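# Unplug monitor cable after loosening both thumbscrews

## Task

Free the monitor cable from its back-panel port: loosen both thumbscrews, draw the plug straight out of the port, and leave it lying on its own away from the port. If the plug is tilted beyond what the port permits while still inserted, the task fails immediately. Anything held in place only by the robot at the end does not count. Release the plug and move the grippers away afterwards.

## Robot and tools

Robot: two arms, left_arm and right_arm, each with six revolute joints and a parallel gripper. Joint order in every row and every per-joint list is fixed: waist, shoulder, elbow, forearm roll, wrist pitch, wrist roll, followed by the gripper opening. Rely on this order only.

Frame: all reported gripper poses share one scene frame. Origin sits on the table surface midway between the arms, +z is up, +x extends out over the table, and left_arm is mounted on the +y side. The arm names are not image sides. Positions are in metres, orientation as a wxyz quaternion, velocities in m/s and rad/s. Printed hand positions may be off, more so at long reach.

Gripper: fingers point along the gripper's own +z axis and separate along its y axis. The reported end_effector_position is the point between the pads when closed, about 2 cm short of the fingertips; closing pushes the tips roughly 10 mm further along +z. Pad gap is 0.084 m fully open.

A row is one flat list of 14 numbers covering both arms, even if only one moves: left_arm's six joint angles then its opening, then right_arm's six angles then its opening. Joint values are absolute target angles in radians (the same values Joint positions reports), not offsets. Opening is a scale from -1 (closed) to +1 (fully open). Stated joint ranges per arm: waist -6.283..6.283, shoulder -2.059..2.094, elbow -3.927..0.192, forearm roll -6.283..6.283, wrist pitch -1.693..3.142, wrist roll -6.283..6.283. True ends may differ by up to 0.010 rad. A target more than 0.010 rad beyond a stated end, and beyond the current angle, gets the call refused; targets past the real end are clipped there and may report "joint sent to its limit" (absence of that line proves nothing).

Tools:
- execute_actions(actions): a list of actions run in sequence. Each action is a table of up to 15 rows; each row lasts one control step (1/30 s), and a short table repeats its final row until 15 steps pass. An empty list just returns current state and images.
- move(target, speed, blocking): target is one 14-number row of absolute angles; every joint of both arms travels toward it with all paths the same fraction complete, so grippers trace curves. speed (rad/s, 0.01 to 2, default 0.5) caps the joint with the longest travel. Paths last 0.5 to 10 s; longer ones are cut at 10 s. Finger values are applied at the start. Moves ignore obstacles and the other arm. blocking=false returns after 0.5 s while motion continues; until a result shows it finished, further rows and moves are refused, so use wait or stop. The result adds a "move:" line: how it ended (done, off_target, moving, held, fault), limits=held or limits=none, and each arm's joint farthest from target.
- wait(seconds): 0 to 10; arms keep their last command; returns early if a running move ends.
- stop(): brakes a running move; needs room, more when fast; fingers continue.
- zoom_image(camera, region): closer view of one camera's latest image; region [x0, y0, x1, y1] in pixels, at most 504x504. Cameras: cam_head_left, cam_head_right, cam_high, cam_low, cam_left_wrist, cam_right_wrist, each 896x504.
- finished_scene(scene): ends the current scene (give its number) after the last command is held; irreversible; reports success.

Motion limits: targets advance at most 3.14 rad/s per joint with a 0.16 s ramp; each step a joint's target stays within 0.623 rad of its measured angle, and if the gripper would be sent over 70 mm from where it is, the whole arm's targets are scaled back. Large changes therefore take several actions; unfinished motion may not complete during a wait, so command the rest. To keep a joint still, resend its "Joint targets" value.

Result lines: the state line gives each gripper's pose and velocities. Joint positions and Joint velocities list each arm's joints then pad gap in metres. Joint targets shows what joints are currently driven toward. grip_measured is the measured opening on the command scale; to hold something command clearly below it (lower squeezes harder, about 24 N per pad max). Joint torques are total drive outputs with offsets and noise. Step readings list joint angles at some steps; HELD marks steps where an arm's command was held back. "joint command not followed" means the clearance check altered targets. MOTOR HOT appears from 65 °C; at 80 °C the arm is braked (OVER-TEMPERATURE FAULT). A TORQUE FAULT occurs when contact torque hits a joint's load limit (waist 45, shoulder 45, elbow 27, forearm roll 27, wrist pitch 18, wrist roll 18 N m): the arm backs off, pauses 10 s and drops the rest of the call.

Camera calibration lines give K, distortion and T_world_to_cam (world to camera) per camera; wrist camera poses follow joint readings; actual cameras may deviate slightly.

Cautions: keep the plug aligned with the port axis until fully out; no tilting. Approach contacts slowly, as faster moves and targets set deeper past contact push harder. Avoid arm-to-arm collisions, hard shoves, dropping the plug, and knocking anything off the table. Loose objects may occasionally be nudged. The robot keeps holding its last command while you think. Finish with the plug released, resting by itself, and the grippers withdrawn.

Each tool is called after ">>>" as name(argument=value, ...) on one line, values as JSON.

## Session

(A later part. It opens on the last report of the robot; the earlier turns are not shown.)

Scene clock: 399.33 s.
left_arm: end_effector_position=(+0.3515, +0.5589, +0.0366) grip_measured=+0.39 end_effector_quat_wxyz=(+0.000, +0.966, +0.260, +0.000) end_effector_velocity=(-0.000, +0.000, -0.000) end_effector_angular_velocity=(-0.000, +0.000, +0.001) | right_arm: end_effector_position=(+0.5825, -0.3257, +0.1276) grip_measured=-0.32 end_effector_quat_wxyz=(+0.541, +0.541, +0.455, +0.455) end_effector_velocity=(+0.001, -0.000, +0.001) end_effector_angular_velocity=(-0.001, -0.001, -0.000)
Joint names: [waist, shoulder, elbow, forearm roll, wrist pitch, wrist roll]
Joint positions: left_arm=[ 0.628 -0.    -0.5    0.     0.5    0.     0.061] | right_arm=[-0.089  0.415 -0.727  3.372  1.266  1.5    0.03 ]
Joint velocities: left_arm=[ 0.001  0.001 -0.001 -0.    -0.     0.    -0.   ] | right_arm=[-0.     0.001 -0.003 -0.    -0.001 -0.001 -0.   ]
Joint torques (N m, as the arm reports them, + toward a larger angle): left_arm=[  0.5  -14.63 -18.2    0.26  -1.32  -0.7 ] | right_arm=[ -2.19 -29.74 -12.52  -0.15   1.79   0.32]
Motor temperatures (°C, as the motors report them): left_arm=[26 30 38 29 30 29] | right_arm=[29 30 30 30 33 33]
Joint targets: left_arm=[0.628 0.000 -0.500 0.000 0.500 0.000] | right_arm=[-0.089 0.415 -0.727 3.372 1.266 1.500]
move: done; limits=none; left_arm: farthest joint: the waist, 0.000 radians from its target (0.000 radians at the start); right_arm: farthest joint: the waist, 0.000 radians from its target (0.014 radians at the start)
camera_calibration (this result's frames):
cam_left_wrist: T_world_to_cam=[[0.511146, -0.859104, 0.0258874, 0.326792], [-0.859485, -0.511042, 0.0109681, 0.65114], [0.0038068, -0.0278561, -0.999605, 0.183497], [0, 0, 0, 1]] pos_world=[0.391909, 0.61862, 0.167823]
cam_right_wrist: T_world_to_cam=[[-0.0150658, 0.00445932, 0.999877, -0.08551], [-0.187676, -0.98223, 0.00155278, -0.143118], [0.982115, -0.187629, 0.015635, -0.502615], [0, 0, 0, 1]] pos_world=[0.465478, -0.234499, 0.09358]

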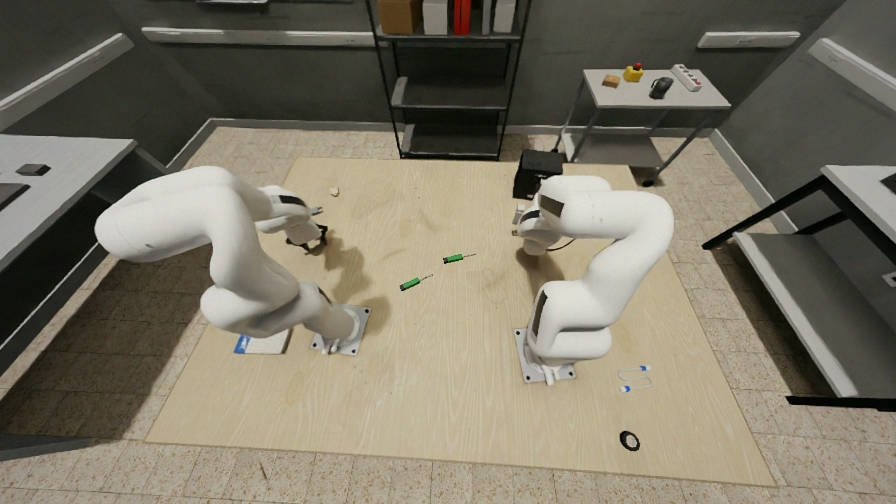

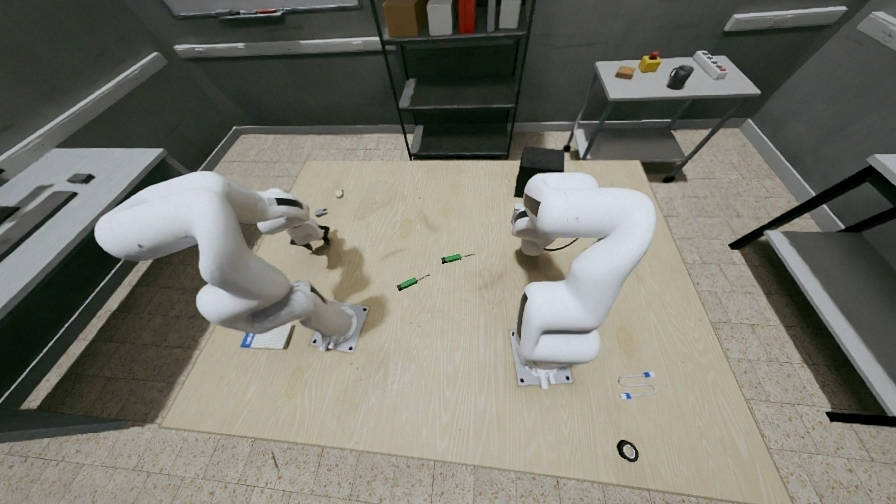

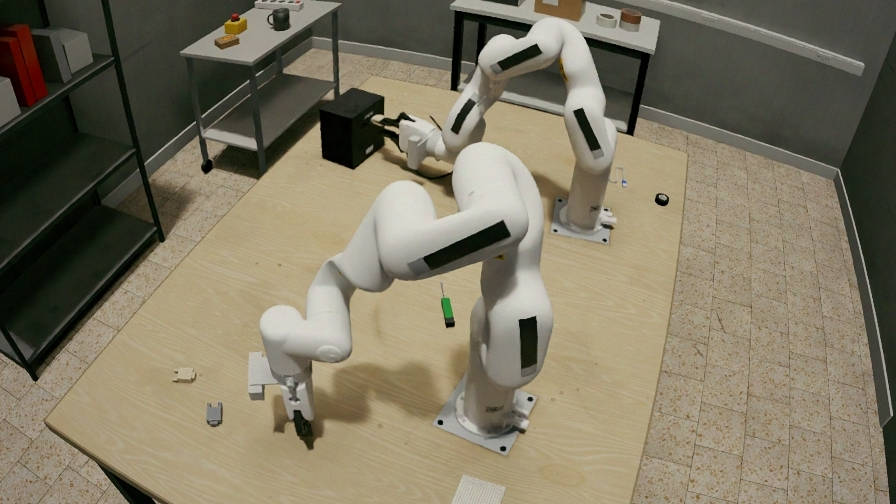

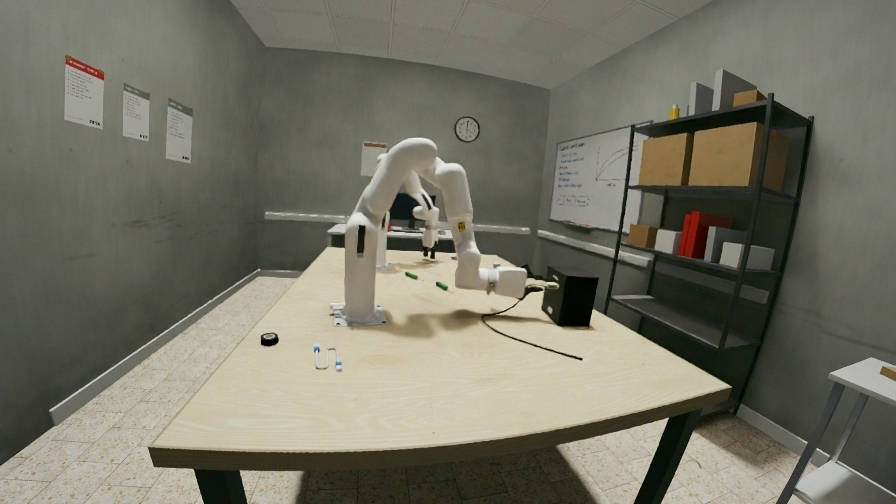

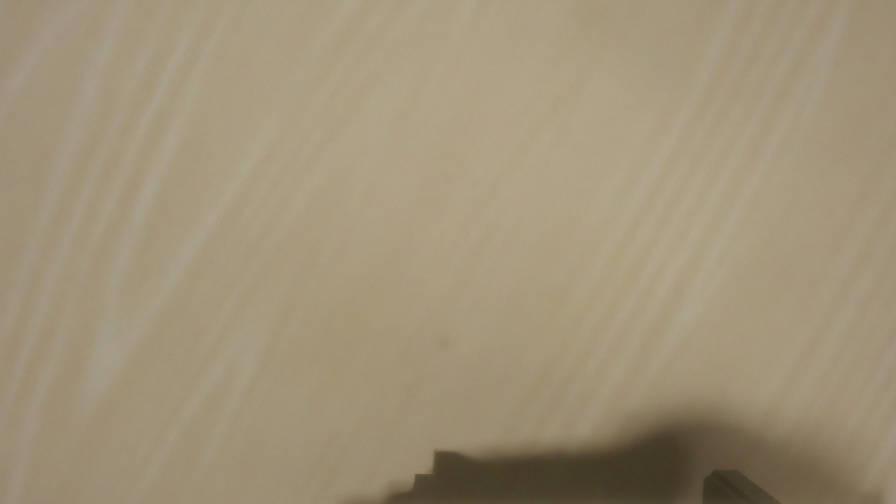

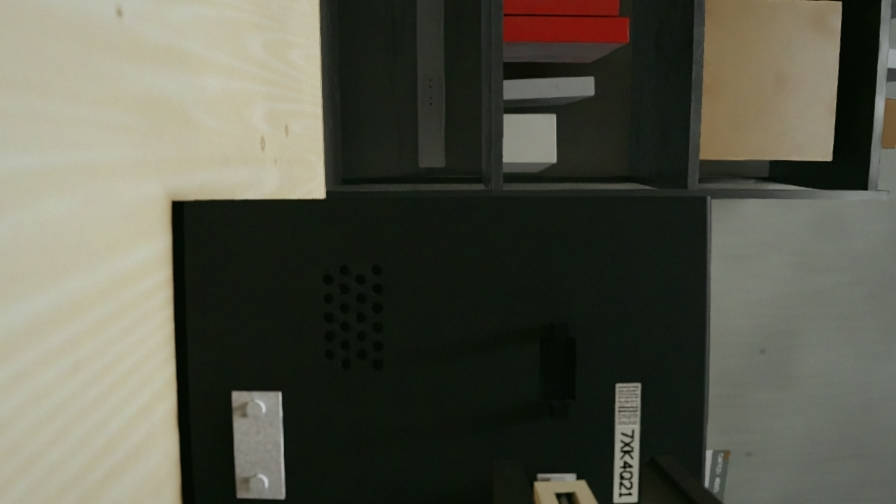

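>>> move(target=[0.628,0,-0.5,0,0.5,0,0.4,-0.0895,0.415,-0.727,3.372,1.266,1.5,-1])

>>> move(target=[0.628,0,-0.5,0,0.5,0,0.4,-0.0915,0.4265,-0.727,3.370,1.2775,1.1,-1], speed=0.2)

Scene clock: 412.20 s.
left_arm: end_effector_position=(+0.3515, +0.5589, +0.0366) grip_measured=+0.39 end_effector_quat_wxyz=(+0.000, +0.966, +0.260, +0.000) end_effector_velocity=(-0.000, +0.000, -0.000) end_effector_angular_velocity=(-0.000, +0.000, +0.002) | right_arm: end_effector_position=(+0.5828, -0.3258, +0.1280) grip_measured=-0.85 end_effector_quat_wxyz=(+0.541, +0.541, +0.455, +0.455) end_effector_velocity=(-0.000, +0.000, -0.001) end_effector_angular_velocity=(+0.000, +0.001, +0.001)
Joint names: [waist, shoulder, elbow, forearm roll, wrist pitch, wrist roll]
Joint positions: left_arm=[ 0.628  0.    -0.5    0.     0.5    0.     0.061] | right_arm=[-0.089  0.415 -0.727  3.372  1.266  1.5    0.007]
Joint velocities: left_arm=[ 0.002  0.     0.    -0.     0.     0.     0.   ] | right_arm=[ 0.001  0.001 -0.    -0.     0.     0.     0.   ]
Joint torques (N m, as the arm reports them, + toward a larger angle): left_arm=[  0.48 -13.95 -18.09   0.3   -1.37  -0.65] | right_arm=[ -2.23 -26.87 -12.15  -0.6    1.08   0.66]
Motor temperatures (°C, as the motors report them): left_arm=[26 30 38 29 30 29] | right_arm=[29 30 30 30 33 33]
Joint targets: left_arm=[0.628 0.000 -0.500 0.000 0.500 0.000] | right_arm=[-0.089 0.415 -0.727 3.372 1.266 1.500]
move: done; limits=none; left_arm: farthest joint: the waist, 0.000 radians from its target (0.000 radians at the start); right_arm: farthest joint: the waist, 0.000 radians from its target (0.000 radians at the start)
camera_calibration (this result's frames):
cam_left_wrist: T_world_to_cam=[[0.511146, -0.859104, 0.0258874, 0.326792], [-0.859486, -0.511042, 0.0109681, 0.65114], [0.00380677, -0.0278562, -0.999605, 0.183497], [0, 0, 0, 1]] pos_world=[0.391909, 0.61862, 0.167823]
cam_right_wrist: T_world_to_cam=[[-0.016026, 0.00451245, 0.999861, -0.0853103], [-0.187738, -0.982218, 0.00142372, -0.143049], [0.982088, -0.187689, 0.0165882, -0.502966], [0, 0, 0, 1]] pos_world=[0.465734, -0.234521, 0.0938454]

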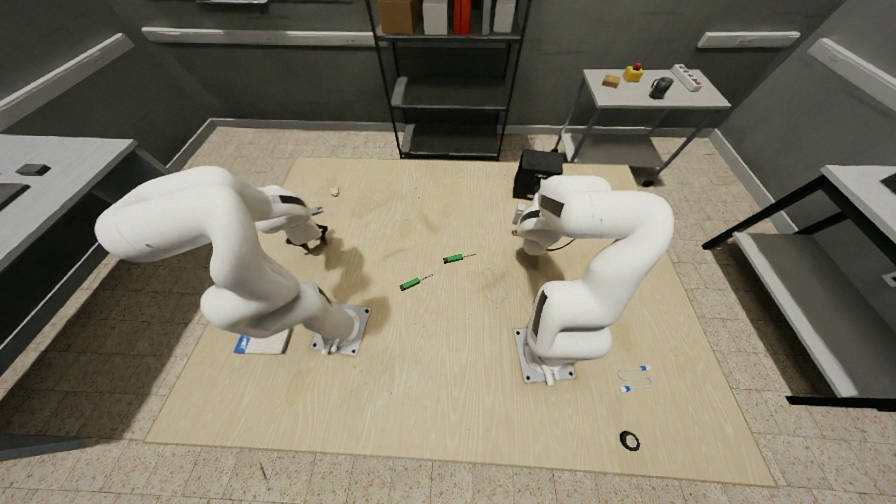

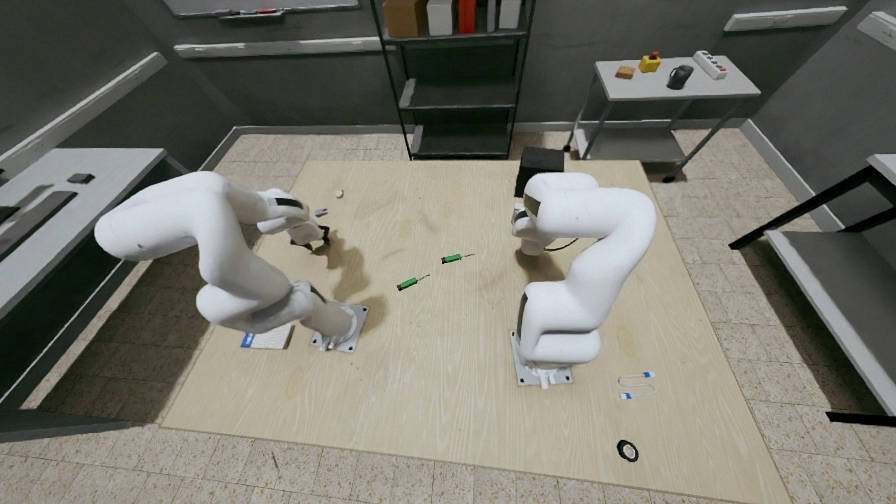

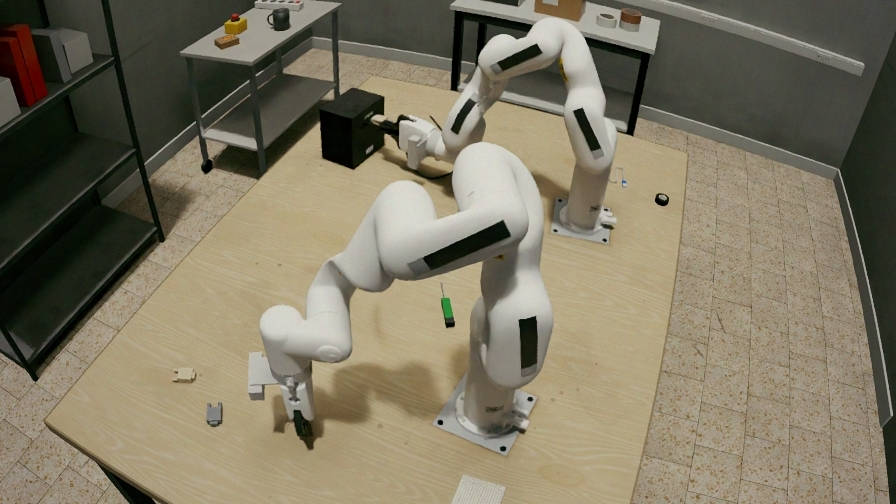

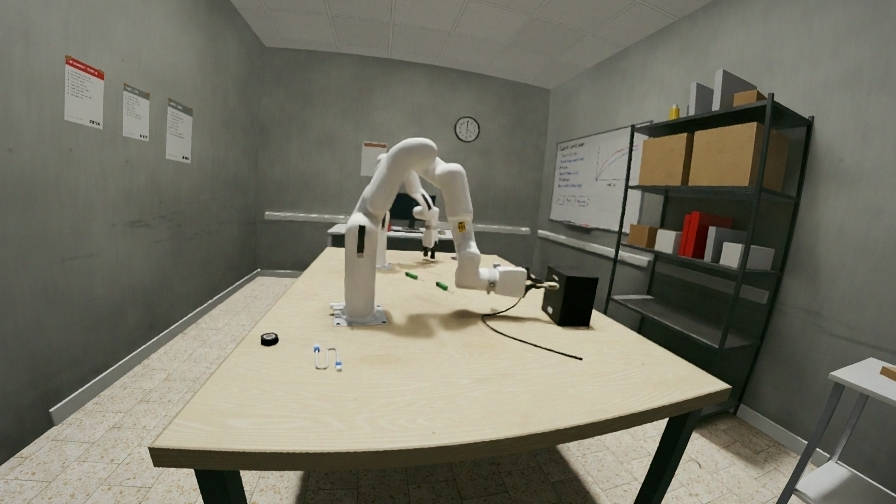

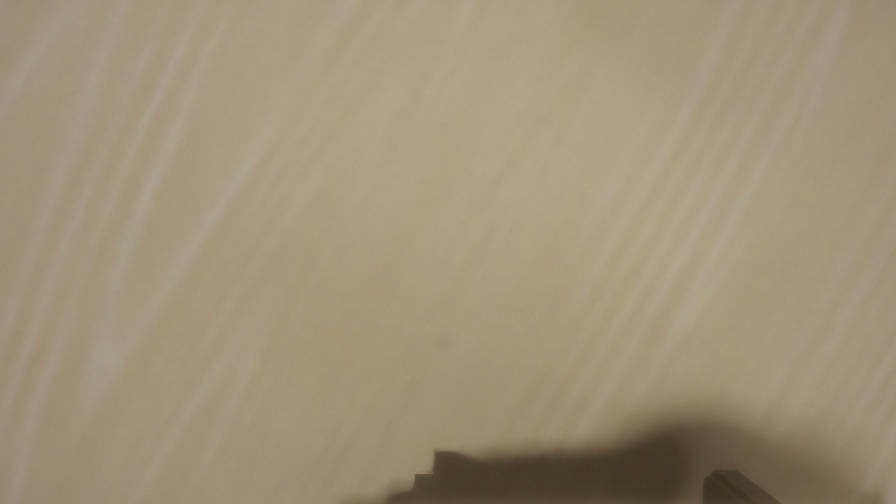

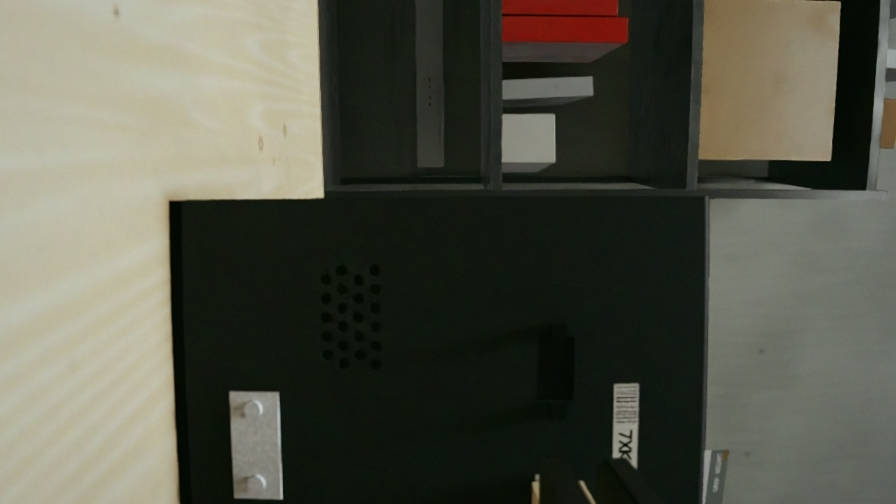

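Scene clock: 414.67 s.
left_arm: end_effector_position=(+0.3515, +0.5589, +0.0366) grip_measured=+0.39 end_effector_quat_wxyz=(+0.000, +0.966, +0.260, +0.000) end_effector_velocity=(-0.000, -0.000, -0.001) end_effector_angular_velocity=(-0.001, +0.001, -0.001) | right_arm: end_effector_position=(+0.5821, -0.3269, +0.1240) grip_measured=-0.85 end_effector_quat_wxyz=(+0.622, +0.439, +0.554, +0.337) end_effector_velocity=(-0.000, +0.000, -0.000) end_effector_angular_velocity=(-0.003, +0.002, +0.001)
Joint names: [waist, shoulder, elbow, forearm roll, wrist pitch, wrist roll]
Joint positions: left_arm=[ 0.628  0.    -0.5   -0.     0.5   -0.     0.061] | right_arm=[-0.092  0.426 -0.727  3.37   1.278  1.1    0.007]
Joint velocities: left_arm=[-0.     0.002  0.     0.    -0.     0.    -0.   ] | right_arm=[ 0.001 -0.     0.    -0.    -0.002 -0.004  0.   ]
Joint torques (N m, as the arm reports them, + toward a larger angle): left_arm=[  0.84 -14.53 -18.54   0.24  -1.63  -0.77] | right_arm=[ -5.84 -27.73  -6.7    0.72   1.2    0.44]
Motor temperatures (°C, as the motors report them): left_arm=[26 30 38 29 30 29] | right_arm=[29 30 30 30 33 33]
Joint targets: left_arm=[0.628 0.000 -0.500 0.000 0.500 0.000] | right_arm=[-0.091 0.426 -0.727 3.370 1.278 1.100]
move: done; limits=none; left_arm: farthest joint: the waist, 0.000 radians from its target (0.000 radians at the start); right_arm: farthest joint: the waist, 0.000 radians from its target (0.002 radians at the start)
camera_calibration (this result's frames):
cam_left_wrist: T_world_to_cam=[[0.511146, -0.859104, 0.0258874, 0.326792], [-0.859485, -0.511043, 0.0109682, 0.65114], [0.00380676, -0.0278562, -0.999605, 0.183497], [0, 0, 0, 1]] pos_world=[0.391909, 0.61862, 0.167823]
cam_right_wrist: T_world_to_cam=[[0.0514225, 0.390546, 0.919146, 0.0155733], [-0.174808, -0.902635, 0.39331, -0.17443], [0.983259, -0.180899, 0.0218547, -0.501553], [0, 0, 0, 1]] pos_world=[0.461864, -0.254259, 0.0652524]

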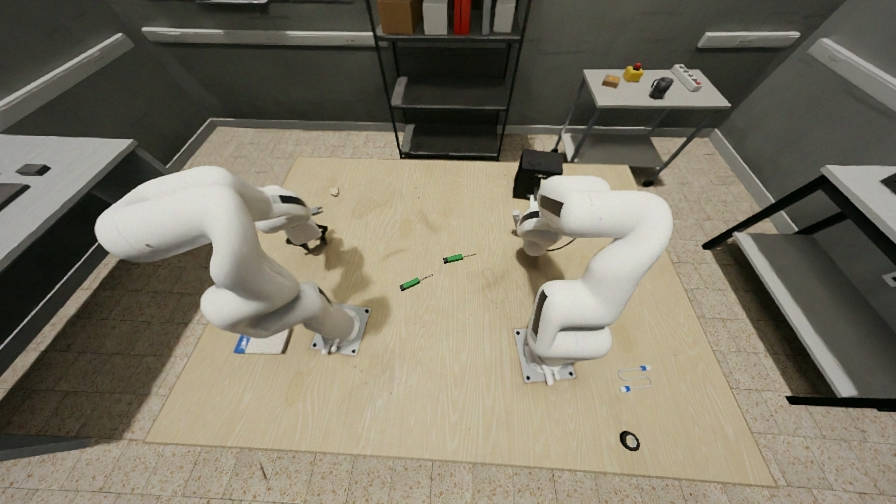

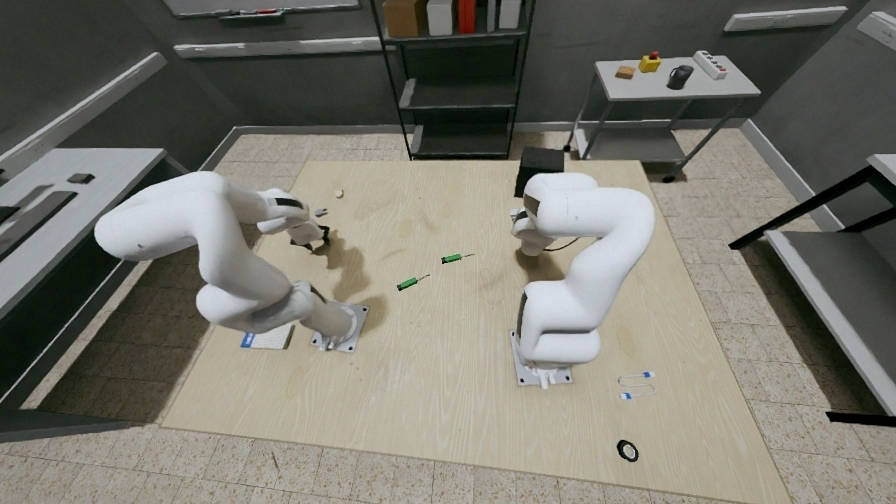

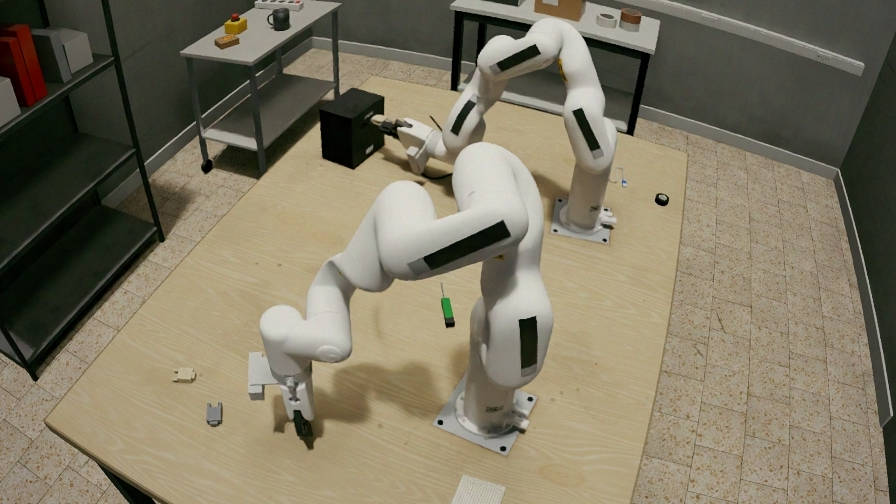

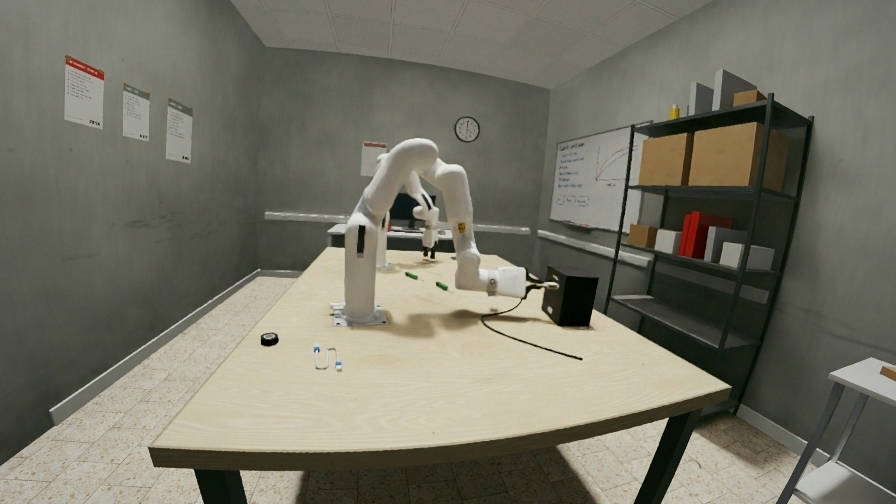

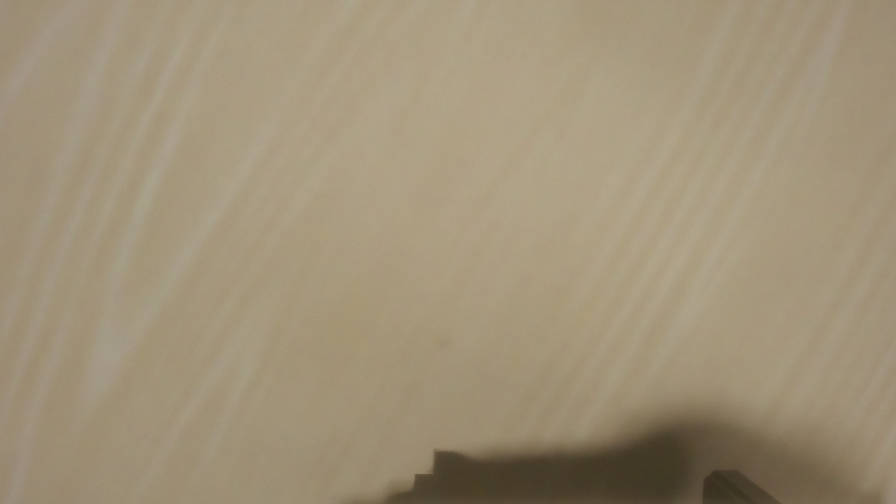

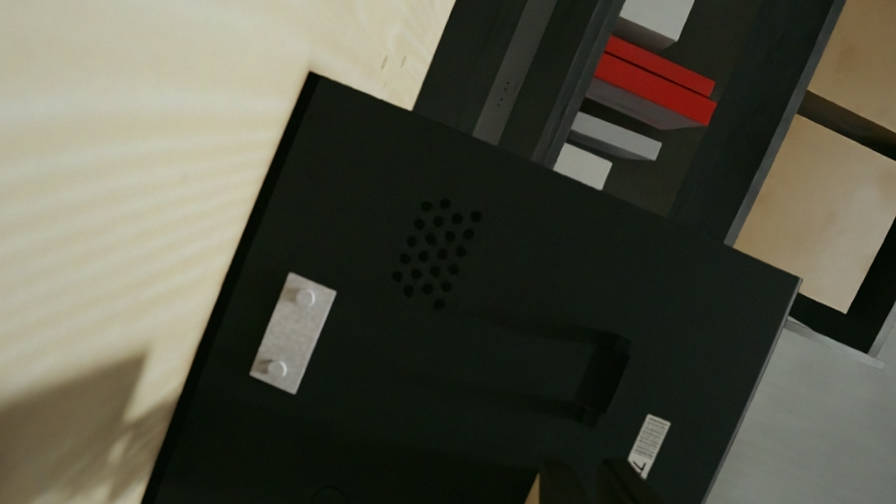

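>>> execute_actions(actions=[[[0.628,0,-0.5,0,0.5,0,0.4,-0.0915,0.4265,-0.727,3.370,1.2775,1.1,-0.5]],[[0.628,0,-0.5,0,0.5,0,0.4,-0.0895,0.414,-0.727,3.372,1.265,1.5,-0.5]],[[0.628,0,-0.5,0,0.5,0,0.4,-0.0895,0.414,-0.727,3.372,1.265,1.5,-1]],[[0.628,0,-0.5,0,0.5,0,0.4,-0.09,0.42,-0.728,3.3715,1.27,1.3,-1]],[[0.628,0,-0.5,0,0.5,0,0.4,-0.0915,0.426,-0.729,3.370,1.275,1.1,-1]],
[[0.628,0,-0.5,0,0.5,0,0.4,-0.0915,0.426,-0.729,3.370,1.275,1.1,-0.5]],[[0.628,0,-0.5,0,0.5,0,0.4,-0.0895,0.414,-0.727,3.372,1.265,1.5,-0.5]],[[0.628,0,-0.5,0,0.5,0,0.4,-0.0895,0.414,-0.727,3.372,1.265,1.5,-1]],[[0.628,0,-0.5,0,0.5,0,0.4,-0.09,0.42,-0.728,3.3715,1.27,1.3,-1]],[[0.628,0,-0.5,0,0.5,0,0.4,-0.0915,0.426,-0.729,3.370,1.275,1.1,-1]],
[[0.628,0,-0.5,0,0.5,0,0.4,-0.0915,0.426,-0.729,3.370,1.275,1.1,-0.5]],[[0.628,0,-0.5,0,0.5,0,0.4,-0.0895,0.414,-0.727,3.372,1.265,1.5,-0.3]],[[0.628,0,-0.5,0,0.5,0,0.4,-0.075,0.35,-0.608,3.385,1.31,1.5,-0.3]],[[0.628,0,-0.5,0,0.5,0,0.4,-0.09,0.35,-0.608,3.37,1.31,2.1,0]],[[0.628,0,-0.5,0,0.5,0,0.4,-0.108,0.35,-0.608,3.35,1.31,2.65,0.3]],[[0.628,0,-0.5,0,0.5,0,0.4,-0.123,0.35,-0.608,3.335,1.31,3.14,0.5]],[[0.628,0,-0.5,0,0.5,0,0.4,-0.123,0.35,-0.608,3.335,1.31,3.14,0.5]],
[[0.628,0,-0.5,0,0.5,0,0.4,-0.15,0.409,-0.714,3.31,1.271,3.085,0.2]],[[0.628,0,-0.5,0,0.5,0,0.4,-0.15,0.409,-0.714,3.31,1.271,3.085,0.0]],[[0.628,0,-0.5,0,0.5,0,0.4,-0.15,0.409,-0.714,3.31,1.271,3.085,-1]],[[0.628,0,-0.5,0,0.5,0,0.4,-0.15,0.409,-0.714,3.31,1.271,2.85,-1]],[[0.628,0,-0.5,0,0.5,0,0.4,-0.15,0.409,-0.714,3.31,1.271,2.62,-1]],[[0.628,0,-0.5,0,0.5,0,0.4,-0.15,0.409,-0.714,3.31,1.271,2.4,-1]],
[[0.628,0,-0.5,0,0.5,0,0.4,-0.15,0.409,-0.714,3.31,1.271,2.4,0.0]],[[0.628,0,-0.5,0,0.5,0,0.4,-0.15,0.409,-0.714,3.31,1.271,3.085,0.0]],[[0.628,0,-0.5,0,0.5,0,0.4,-0.15,0.409,-0.714,3.31,1.271,3.085,-1]],[[0.628,0,-0.5,0,0.5,0,0.4,-0.15,0.409,-0.714,3.31,1.271,2.85,-1]],[[0.628,0,-0.5,0,0.5,0,0.4,-0.15,0.409,-0.714,3.31,1.271,2.62,-1]],[[0.628,0,-0.5,0,0.5,0,0.4,-0.15,0.409,-0.714,3.31,1.271,2.4,-1]],
[[0.628,0,-0.5,0,0.5,0,0.4,-0.15,0.409,-0.714,3.31,1.271,2.4,0.0]],[[0.628,0,-0.5,0,0.5,0,0.4,-0.15,0.409,-0.714,3.31,1.271,3.085,0.0]],[[0.628,0,-0.5,0,0.5,0,0.4,-0.15,0.409,-0.714,3.31,1.271,3.085,-1]],[[0.628,0,-0.5,0,0.5,0,0.4,-0.15,0.409,-0.714,3.31,1.271,2.85,-1]],[[0.628,0,-0.5,0,0.5,0,0.4,-0.15,0.409,-0.714,3.31,1.271,2.62,-1]],[[0.628,0,-0.5,0,0.5,0,0.4,-0.15,0.409,-0.714,3.31,1.271,2.4,-1]],
[[0.628,0,-0.5,0,0.5,0,0.4,-0.15,0.409,-0.714,3.31,1.271,2.4,0.0]],[[0.628,0,-0.5,0,0.5,0,0.4,-0.15,0.409,-0.714,3.31,1.271,3.085,0.0]],[[0.628,0,-0.5,0,0.5,0,0.4,-0.15,0.409,-0.714,3.31,1.271,3.085,-1]],[[0.628,0,-0.5,0,0.5,0,0.4,-0.15,0.409,-0.714,3.31,1.271,2.85,-1]],[[0.628,0,-0.5,0,0.5,0,0.4,-0.15,0.409,-0.714,3.31,1.271,2.62,-1]],[[0.628,0,-0.5,0,0.5,0,0.4,-0.15,0.409,-0.714,3.31,1.271,2.4,-1]],
[[0.628,0,-0.5,0,0.5,0,0.4,-0.15,0.409,-0.714,3.31,1.271,2.4,0.0]],[[0.628,0,-0.5,0,0.5,0,0.4,-0.15,0.409,-0.714,3.31,1.271,3.085,0.0]],[[0.628,0,-0.5,0,0.5,0,0.4,-0.15,0.409,-0.714,3.31,1.271,3.085,-1]],[[0.628,0,-0.5,0,0.5,0,0.4,-0.15,0.409,-0.714,3.31,1.271,2.85,-1]],[[0.628,0,-0.5,0,0.5,0,0.4,-0.15,0.409,-0.714,3.31,1.271,2.62,-1]],[[0.628,0,-0.5,0,0.5,0,0.4,-0.15,0.409,-0.714,3.31,1.271,2.4,-1]],
[[0.628,0,-0.5,0,0.5,0,0.4,-0.15,0.409,-0.714,3.31,1.271,2.4,0.0]],[[0.628,0,-0.5,0,0.5,0,0.4,-0.15,0.409,-0.714,3.31,1.271,3.085,0.0]],[[0.628,0,-0.5,0,0.5,0,0.4,-0.15,0.409,-0.714,3.31,1.271,3.085,-1]],[[0.628,0,-0.5,0,0.5,0,0.4,-0.15,0.409,-0.714,3.31,1.271,2.85,-1]],[[0.628,0,-0.5,0,0.5,0,0.4,-0.15,0.409,-0.714,3.31,1.271,2.62,-1]],[[0.628,0,-0.5,0,0.5,0,0.4,-0.15,0.409,-0.714,3.31,1.271,2.4,-1]],
[[0.628,0,-0.5,0,0.5,0,0.4,-0.15,0.409,-0.714,3.31,1.271,2.4,0.5]],[[0.628,0,-0.5,0,0.5,0,0.4,-0.15,0.409,-0.714,3.31,1.271,3.085,0.5]],[[0.628,0,-0.5,0,0.5,0,0.4,-0.123,0.35,-0.608,3.335,1.31,3.1416,0.5]],[[0.628,0,-0.5,0,0.5,0,0.4,-0.123,0.35,-0.608,3.335,1.31,3.1416,0.5]]])

>>> zoom_image(camera="cam_right_wrist", region=[470,384,670,504])

Scene clock: 483.37 s.
left_arm: end_effector_position=(+0.3515, +0.5589, +0.0366) grip_measured=+0.39 end_effector_quat_wxyz=(+0.000, +0.966, +0.260, +0.000) end_effector_velocity=(+0.000, +0.000, +0.000) end_effector_angular_velocity=(+0.001, -0.001, -0.000) | right_arm: end_effector_position=(+0.5498, -0.3393, +0.1268) grip_measured=+0.49 end_effector_quat_wxyz=(+0.044, +0.705, -0.079, +0.703) end_effector_velocity=(+0.000, +0.001, +0.000) end_effector_angular_velocity=(+0.001, -0.001, +0.001)
Joint names: [waist, shoulder, elbow, forearm roll, wrist pitch, wrist roll]
Joint positions: left_arm=[ 0.628  0.    -0.5   -0.     0.5   -0.     0.061] | right_arm=[-0.123  0.35  -0.608  3.335  1.31   3.142  0.065]
Joint velocities: left_arm=[ 0.    -0.    -0.001 -0.    -0.     0.001  0.   ] | right_arm=[ 0.001 -0.     0.    -0.     0.001  0.002 -0.   ]
Joint torques (N m, as the arm reports them, + toward a larger angle): left_arm=[  0.91 -14.93 -18.52  -0.05  -1.48  -0.42] | right_arm=[ -1.82 -26.61 -10.73  -0.38   1.79   0.55]
Motor temperatures (°C, as the motors report them): left_arm=[26 30 38 29 30 29] | right_arm=[29 30 30 30 33 33]
Joint targets: left_arm=[0.628 0.000 -0.500 0.000 0.500 0.000] | right_arm=[-0.123 0.350 -0.608 3.335 1.310 3.142]
Step readings (joint positions; steps 1 to 15: 1st action; 16 to 30: 2nd action; 31 to 45: 3rd action; 46 to 60: 4th action; 61 to 75: 5th action; 76 to 90: 6th action; 91 to 105: 7th action; 106 to 120: 8th action; 121 to 135: 9th action; 136 to 150: 10th action; 151 to 165: 11th action; 166 to 180: 12th action; 181 to 195: 13th action):
0: left_arm=[0.628 0.000 -0.500 -0.000 0.500 -0.000] | right_arm=[-0.092 0.426 -0.727 3.370 1.278 1.100]
1: left_arm=[0.628 0.000 -0.500 0.000 0.500 0.000] | right_arm=[-0.092 0.426 -0.727 3.370 1.277 1.100]
2: left_arm=[0.628 -0.000 -0.500 -0.000 0.500 -0.000] | right_arm=[-0.092 0.427 -0.724 3.371 1.277 1.100]
4: left_arm=[0.628 0.000 -0.500 -0.000 0.500 0.000] | right_arm=[-0.093 0.428 -0.721 3.371 1.276 1.100]
8: left_arm=[0.628 0.000 -0.500 -0.000 0.500 0.000] | right_arm=[-0.092 0.427 -0.724 3.371 1.276 1.100]
15: left_arm=[0.628 -0.000 -0.500 -0.000 0.500 -0.000] | right_arm=[-0.092 0.427 -0.726 3.370 1.277 1.100]
16: left_arm=[0.628 -0.000 -0.500 -0.000 0.500 -0.000] | right_arm=[-0.092 0.427 -0.727 3.370 1.277 1.101]
17: left_arm=[0.628 0.000 -0.500 -0.000 0.500 -0.000] | right_arm=[-0.092 0.427 -0.727 3.370 1.277 1.107]
19: left_arm=[0.628 0.000 -0.500 0.000 0.500 -0.000] | right_arm=[-0.091 0.425 -0.727 3.370 1.276 1.158]
23: left_arm=[0.628 0.000 -0.500 -0.000 0.500 -0.000] | right_arm=[-0.090 0.417 -0.728 3.371 1.269 1.378]
30: left_arm=[0.628 0.000 -0.500 -0.000 0.500 -0.000] | right_arm=[-0.090 0.414 -0.727 3.372 1.265 1.492]
31: left_arm=[0.628 0.000 -0.500 0.000 0.500 -0.000] | right_arm=[-0.090 0.414 -0.727 3.372 1.265 1.494]
32: left_arm=[0.628 0.000 -0.500 0.000 0.500 0.000] | right_arm=[-0.090 0.414 -0.727 3.372 1.265 1.496]
34: left_arm=[0.628 0.000 -0.500 -0.000 0.500 -0.000] | right_arm=[-0.090 0.414 -0.727 3.372 1.265 1.498]
38: left_arm=[0.628 0.000 -0.500 -0.000 0.500 -0.000] | right_arm=[-0.090 0.414 -0.727 3.372 1.265 1.499]
45: left_arm=[0.628 0.000 -0.500 0.000 0.500 0.000] | right_arm=[-0.090 0.414 -0.727 3.372 1.265 1.500]
46: left_arm=[0.628 0.000 -0.500 0.000 0.500 0.000] | right_arm=[-0.090 0.414 -0.727 3.372 1.265 1.499]
47: left_arm=[0.628 0.000 -0.500 -0.000 0.500 -0.000] | right_arm=[-0.090 0.414 -0.727 3.372 1.265 1.493]
49: left_arm=[0.628 0.000 -0.500 -0.000 0.500 -0.000] | right_arm=[-0.090 0.416 -0.727 3.372 1.266 1.443]
53: left_arm=[0.628 -0.000 -0.500 -0.000 0.500 0.000] | right_arm=[-0.090 0.419 -0.728 3.371 1.269 1.333]
60: left_arm=[0.628 0.000 -0.500 -0.000 0.500 0.000] | right_arm=[-0.090 0.420 -0.728 3.371 1.270 1.302]
61: left_arm=[0.628 0.000 -0.500 -0.000 0.500 -0.000] | right_arm=[-0.090 0.420 -0.728 3.371 1.270 1.301]
62: left_arm=[0.628 0.000 -0.500 0.000 0.500 0.000] | right_arm=[-0.090 0.420 -0.728 3.371 1.270 1.294]
64: left_arm=[0.628 0.000 -0.500 -0.000 0.500 0.000] | right_arm=[-0.090 0.422 -0.728 3.371 1.271 1.244]
68: left_arm=[0.628 -0.000 -0.500 -0.000 0.500 -0.000] | right_arm=[-0.091 0.425 -0.729 3.370 1.274 1.133]
75: left_arm=[0.628 -0.000 -0.500 -0.000 0.500 0.000] | right_arm=[-0.091 0.426 -0.729 3.370 1.275 1.102]
76: left_arm=[0.628 -0.000 -0.500 0.000 0.500 0.000] | right_arm=[-0.091 0.426 -0.729 3.370 1.275 1.102]
77: left_arm=[0.628 0.000 -0.500 0.000 0.500 0.000] | right_arm=[-0.092 0.426 -0.729 3.370 1.275 1.101]
79: left_arm=[0.628 0.000 -0.500 -0.000 0.500 0.000] | right_arm=[-0.092 0.426 -0.729 3.370 1.275 1.101]
83: left_arm=[0.628 0.000 -0.500 -0.000 0.500 0.000] | right_arm=[-0.092 0.426 -0.729 3.370 1.275 1.100]
90: left_arm=[0.628 -0.000 -0.500 0.000 0.500 0.000] | right_arm=[-0.092 0.426 -0.729 3.370 1.275 1.100]
91: left_arm=[0.628 -0.000 -0.500 -0.000 0.500 0.000] | right_arm=[-0.092 0.426 -0.729 3.370 1.275 1.101]
92: left_arm=[0.628 0.000 -0.500 -0.000 0.500 0.000] | right_arm=[-0.092 0.426 -0.729 3.370 1.275 1.107]
94: left_arm=[0.628 0.000 -0.500 0.000 0.500 0.000] | right_arm=[-0.091 0.424 -0.729 3.370 1.274 1.158]
98: left_arm=[0.628 -0.000 -0.500 0.000 0.500 0.000] | right_arm=[-0.090 0.417 -0.728 3.371 1.268 1.378]
105: left_arm=[0.628 -0.000 -0.500 0.000 0.500 -0.000] | right_arm=[-0.090 0.414 -0.727 3.372 1.265 1.492]
106: left_arm=[0.628 0.000 -0.500 0.000 0.500 -0.000] | right_arm=[-0.090 0.414 -0.727 3.372 1.265 1.494]
107: left_arm=[0.628 -0.000 -0.500 -0.000 0.500 0.000] | right_arm=[-0.090 0.414 -0.727 3.372 1.265 1.496]
109: left_arm=[0.628 -0.000 -0.500 0.000 0.500 -0.000] | right_arm=[-0.090 0.414 -0.727 3.372 1.265 1.498]
113: left_arm=[0.628 0.000 -0.500 0.000 0.500 0.000] | right_arm=[-0.090 0.414 -0.727 3.372 1.265 1.499]
120: left_arm=[0.628 -0.000 -0.500 -0.000 0.500 0.000] | right_arm=[-0.090 0.414 -0.727 3.372 1.265 1.500]
121: left_arm=[0.628 -0.000 -0.500 0.000 0.500 -0.000] | right_arm=[-0.090 0.414 -0.727 3.372 1.265 1.499]
122: left_arm=[0.628 -0.000 -0.500 0.000 0.500 0.000] | right_arm=[-0.090 0.414 -0.727 3.372 1.265 1.493]
124: left_arm=[0.628 0.000 -0.500 0.000 0.500 0.000] | right_arm=[-0.090 0.416 -0.727 3.372 1.266 1.443]
128: left_arm=[0.628 -0.000 -0.500 -0.000 0.500 -0.000] | right_arm=[-0.090 0.419 -0.728 3.372 1.269 1.333]
135: left_arm=[0.628 0.000 -0.500 0.000 0.500 0.000] | right_arm=[-0.090 0.420 -0.728 3.371 1.270 1.302]
136: left_arm=[0.628 -0.000 -0.500 -0.000 0.500 -0.000] | right_arm=[-0.090 0.420 -0.728 3.371 1.270 1.301]
137: left_arm=[0.628 -0.000 -0.500 -0.000 0.500 -0.000] | right_arm=[-0.090 0.420 -0.728 3.371 1.270 1.294]
139: left_arm=[0.628 0.000 -0.500 -0.000 0.500 -0.000] | right_arm=[-0.090 0.422 -0.728 3.371 1.271 1.244]
143: left_arm=[0.628 0.000 -0.500 -0.000 0.500 0.000] | right_arm=[-0.091 0.425 -0.729 3.370 1.274 1.133]
150: left_arm=[0.628 0.000 -0.500 0.000 0.500 0.000] | right_arm=[-0.091 0.426 -0.729 3.370 1.275 1.102]
151: left_arm=[0.628 -0.000 -0.500 0.000 0.500 -0.000] | right_arm=[-0.091 0.426 -0.729 3.370 1.275 1.102]
152: left_arm=[0.628 0.000 -0.500 0.000 0.500 0.000] | right_arm=[-0.092 0.426 -0.729 3.370 1.275 1.101]
154: left_arm=[0.628 -0.000 -0.500 -0.000 0.500 -0.000] | right_arm=[-0.092 0.426 -0.729 3.370 1.275 1.101]
158: left_arm=[0.628 -0.000 -0.500 -0.000 0.500 -0.000] | right_arm=[-0.092 0.426 -0.729 3.370 1.275 1.100]
165: left_arm=[0.628 -0.000 -0.500 -0.000 0.500 0.000] | right_arm=[-0.092 0.426 -0.729 3.370 1.275 1.100]
166: left_arm=[0.628 -0.000 -0.500 -0.000 0.500 -0.000] | right_arm=[-0.092 0.426 -0.729 3.370 1.275 1.101]
167: left_arm=[0.628 0.000 -0.500 0.000 0.500 0.000] | right_arm=[-0.091 0.426 -0.729 3.370 1.275 1.107]
169: left_arm=[0.628 0.000 -0.500 -0.000 0.500 0.000] | right_arm=[-0.091 0.424 -0.729 3.370 1.274 1.158]
173: left_arm=[0.628 -0.000 -0.500 0.000 0.500 0.000] | right_arm=[-0.090 0.417 -0.728 3.371 1.268 1.378]
180: left_arm=[0.628 -0.000 -0.500 -0.000 0.500 0.000] | right_arm=[-0.090 0.414 -0.727 3.372 1.265 1.492]
181: left_arm=[0.628 0.000 -0.500 0.000 0.500 0.000] | right_arm=[-0.090 0.414 -0.727 3.372 1.265 1.494]
182: left_arm=[0.628 -0.000 -0.500 -0.000 0.500 -0.000] | right_arm=[-0.089 0.411 -0.721 3.373 1.268 1.496]
184: left_arm=[0.628 0.000 -0.500 0.000 0.500 -0.000] | right_arm=[-0.084 0.388 -0.681 3.377 1.284 1.498]
Lines left out of this list: 222.
camera_calibration (this result's frames):
cam_left_wrist: T_world_to_cam=[[0.511146, -0.859104, 0.0258874, 0.326792], [-0.859485, -0.511043, 0.0109683, 0.65114], [0.00380666, -0.0278563, -0.999605, 0.183497], [0, 0, 0, 1]] pos_world=[0.391909, 0.61862, 0.167822]
cam_right_wrist: T_world_to_cam=[[-0.188604, -0.98089, -0.0477903, -0.191292], [-0.0150304, 0.0515412, -0.998558, 0.220032], [0.981938, -0.187613, -0.024464, -0.467791], [0, 0, 0, 1]] pos_world=[0.42657, -0.286741, 0.199129]

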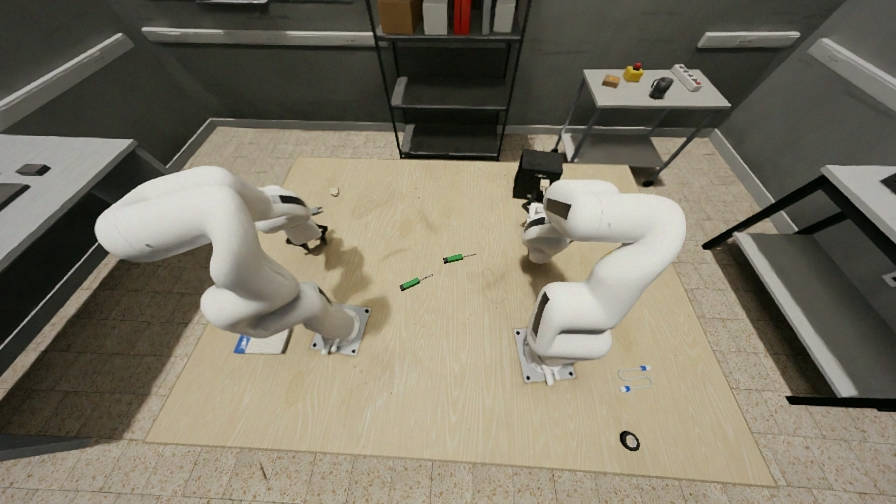

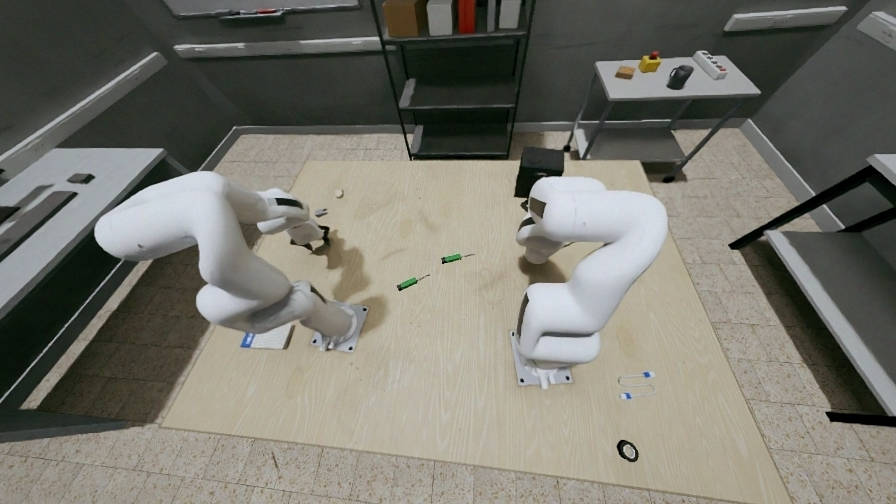

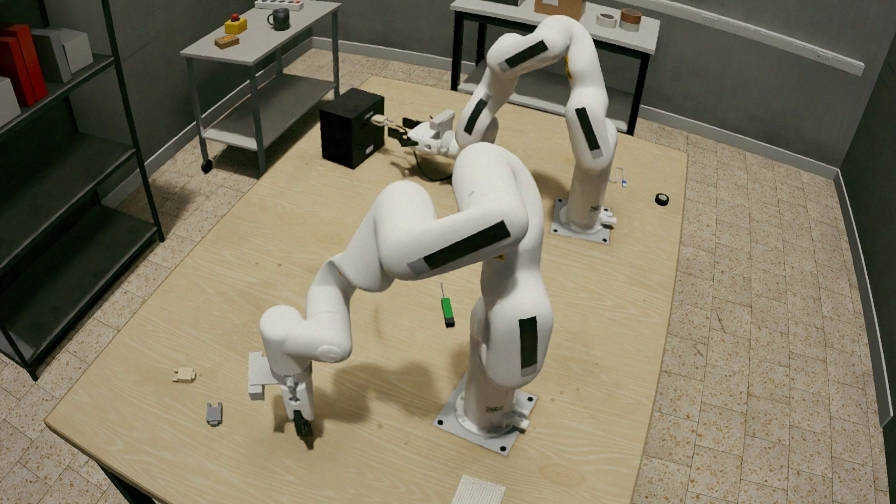

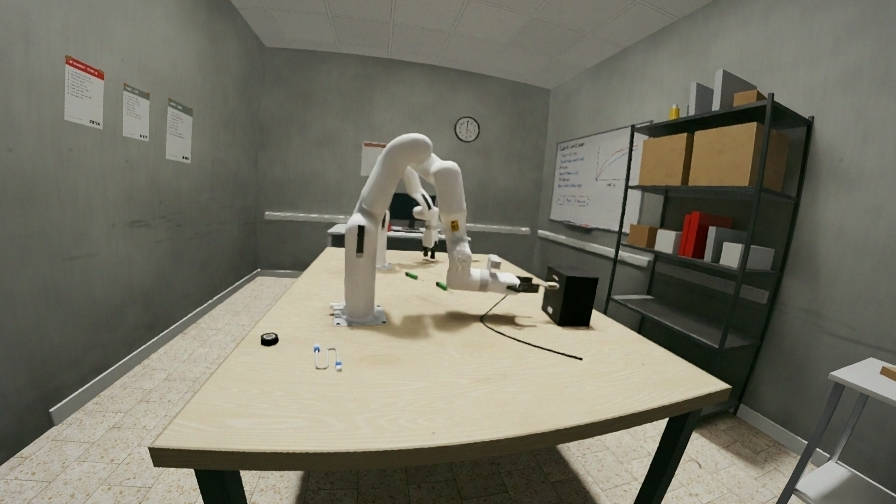

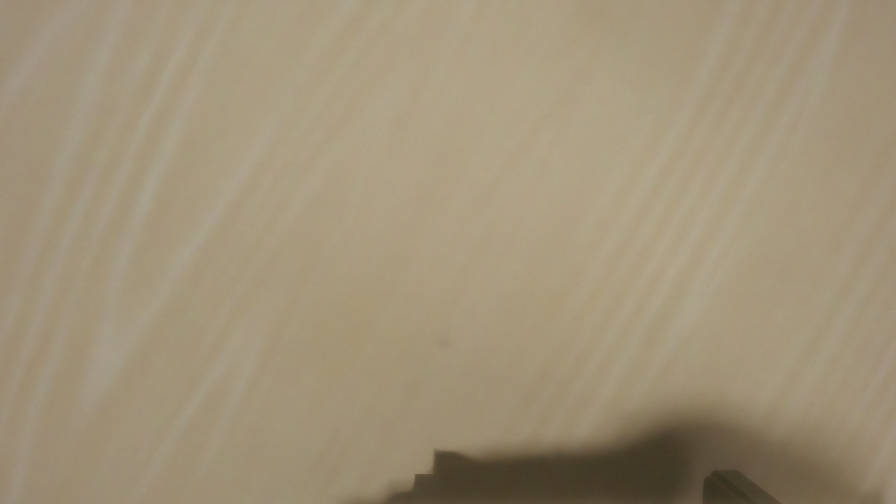

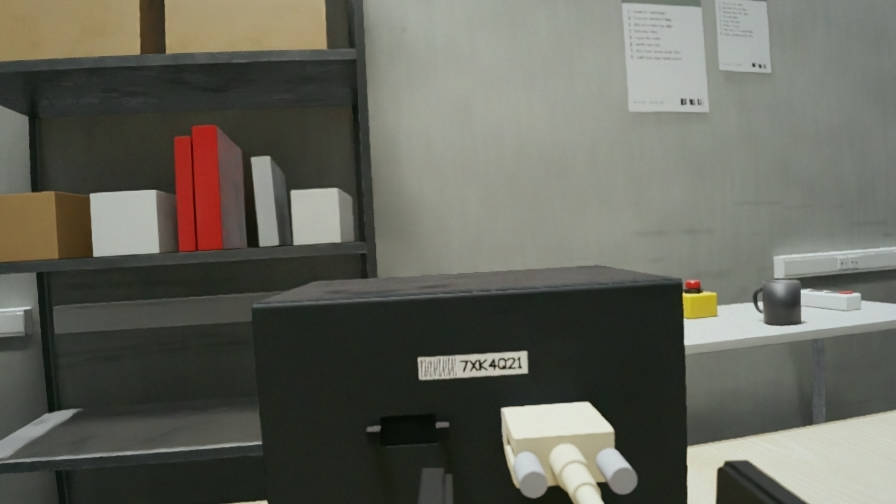

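Region (470, 384, 670, 504) of cam_right_wrist's 896x504 image, scaled by 2.520, with more detail than that image has; it fills the top 302 rows of this view, and the rest is white.

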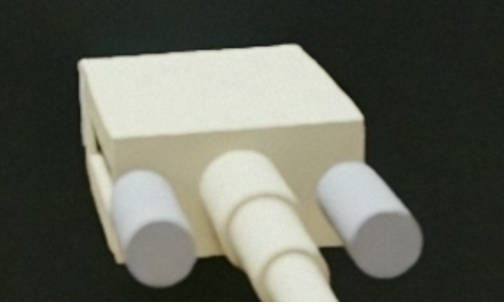

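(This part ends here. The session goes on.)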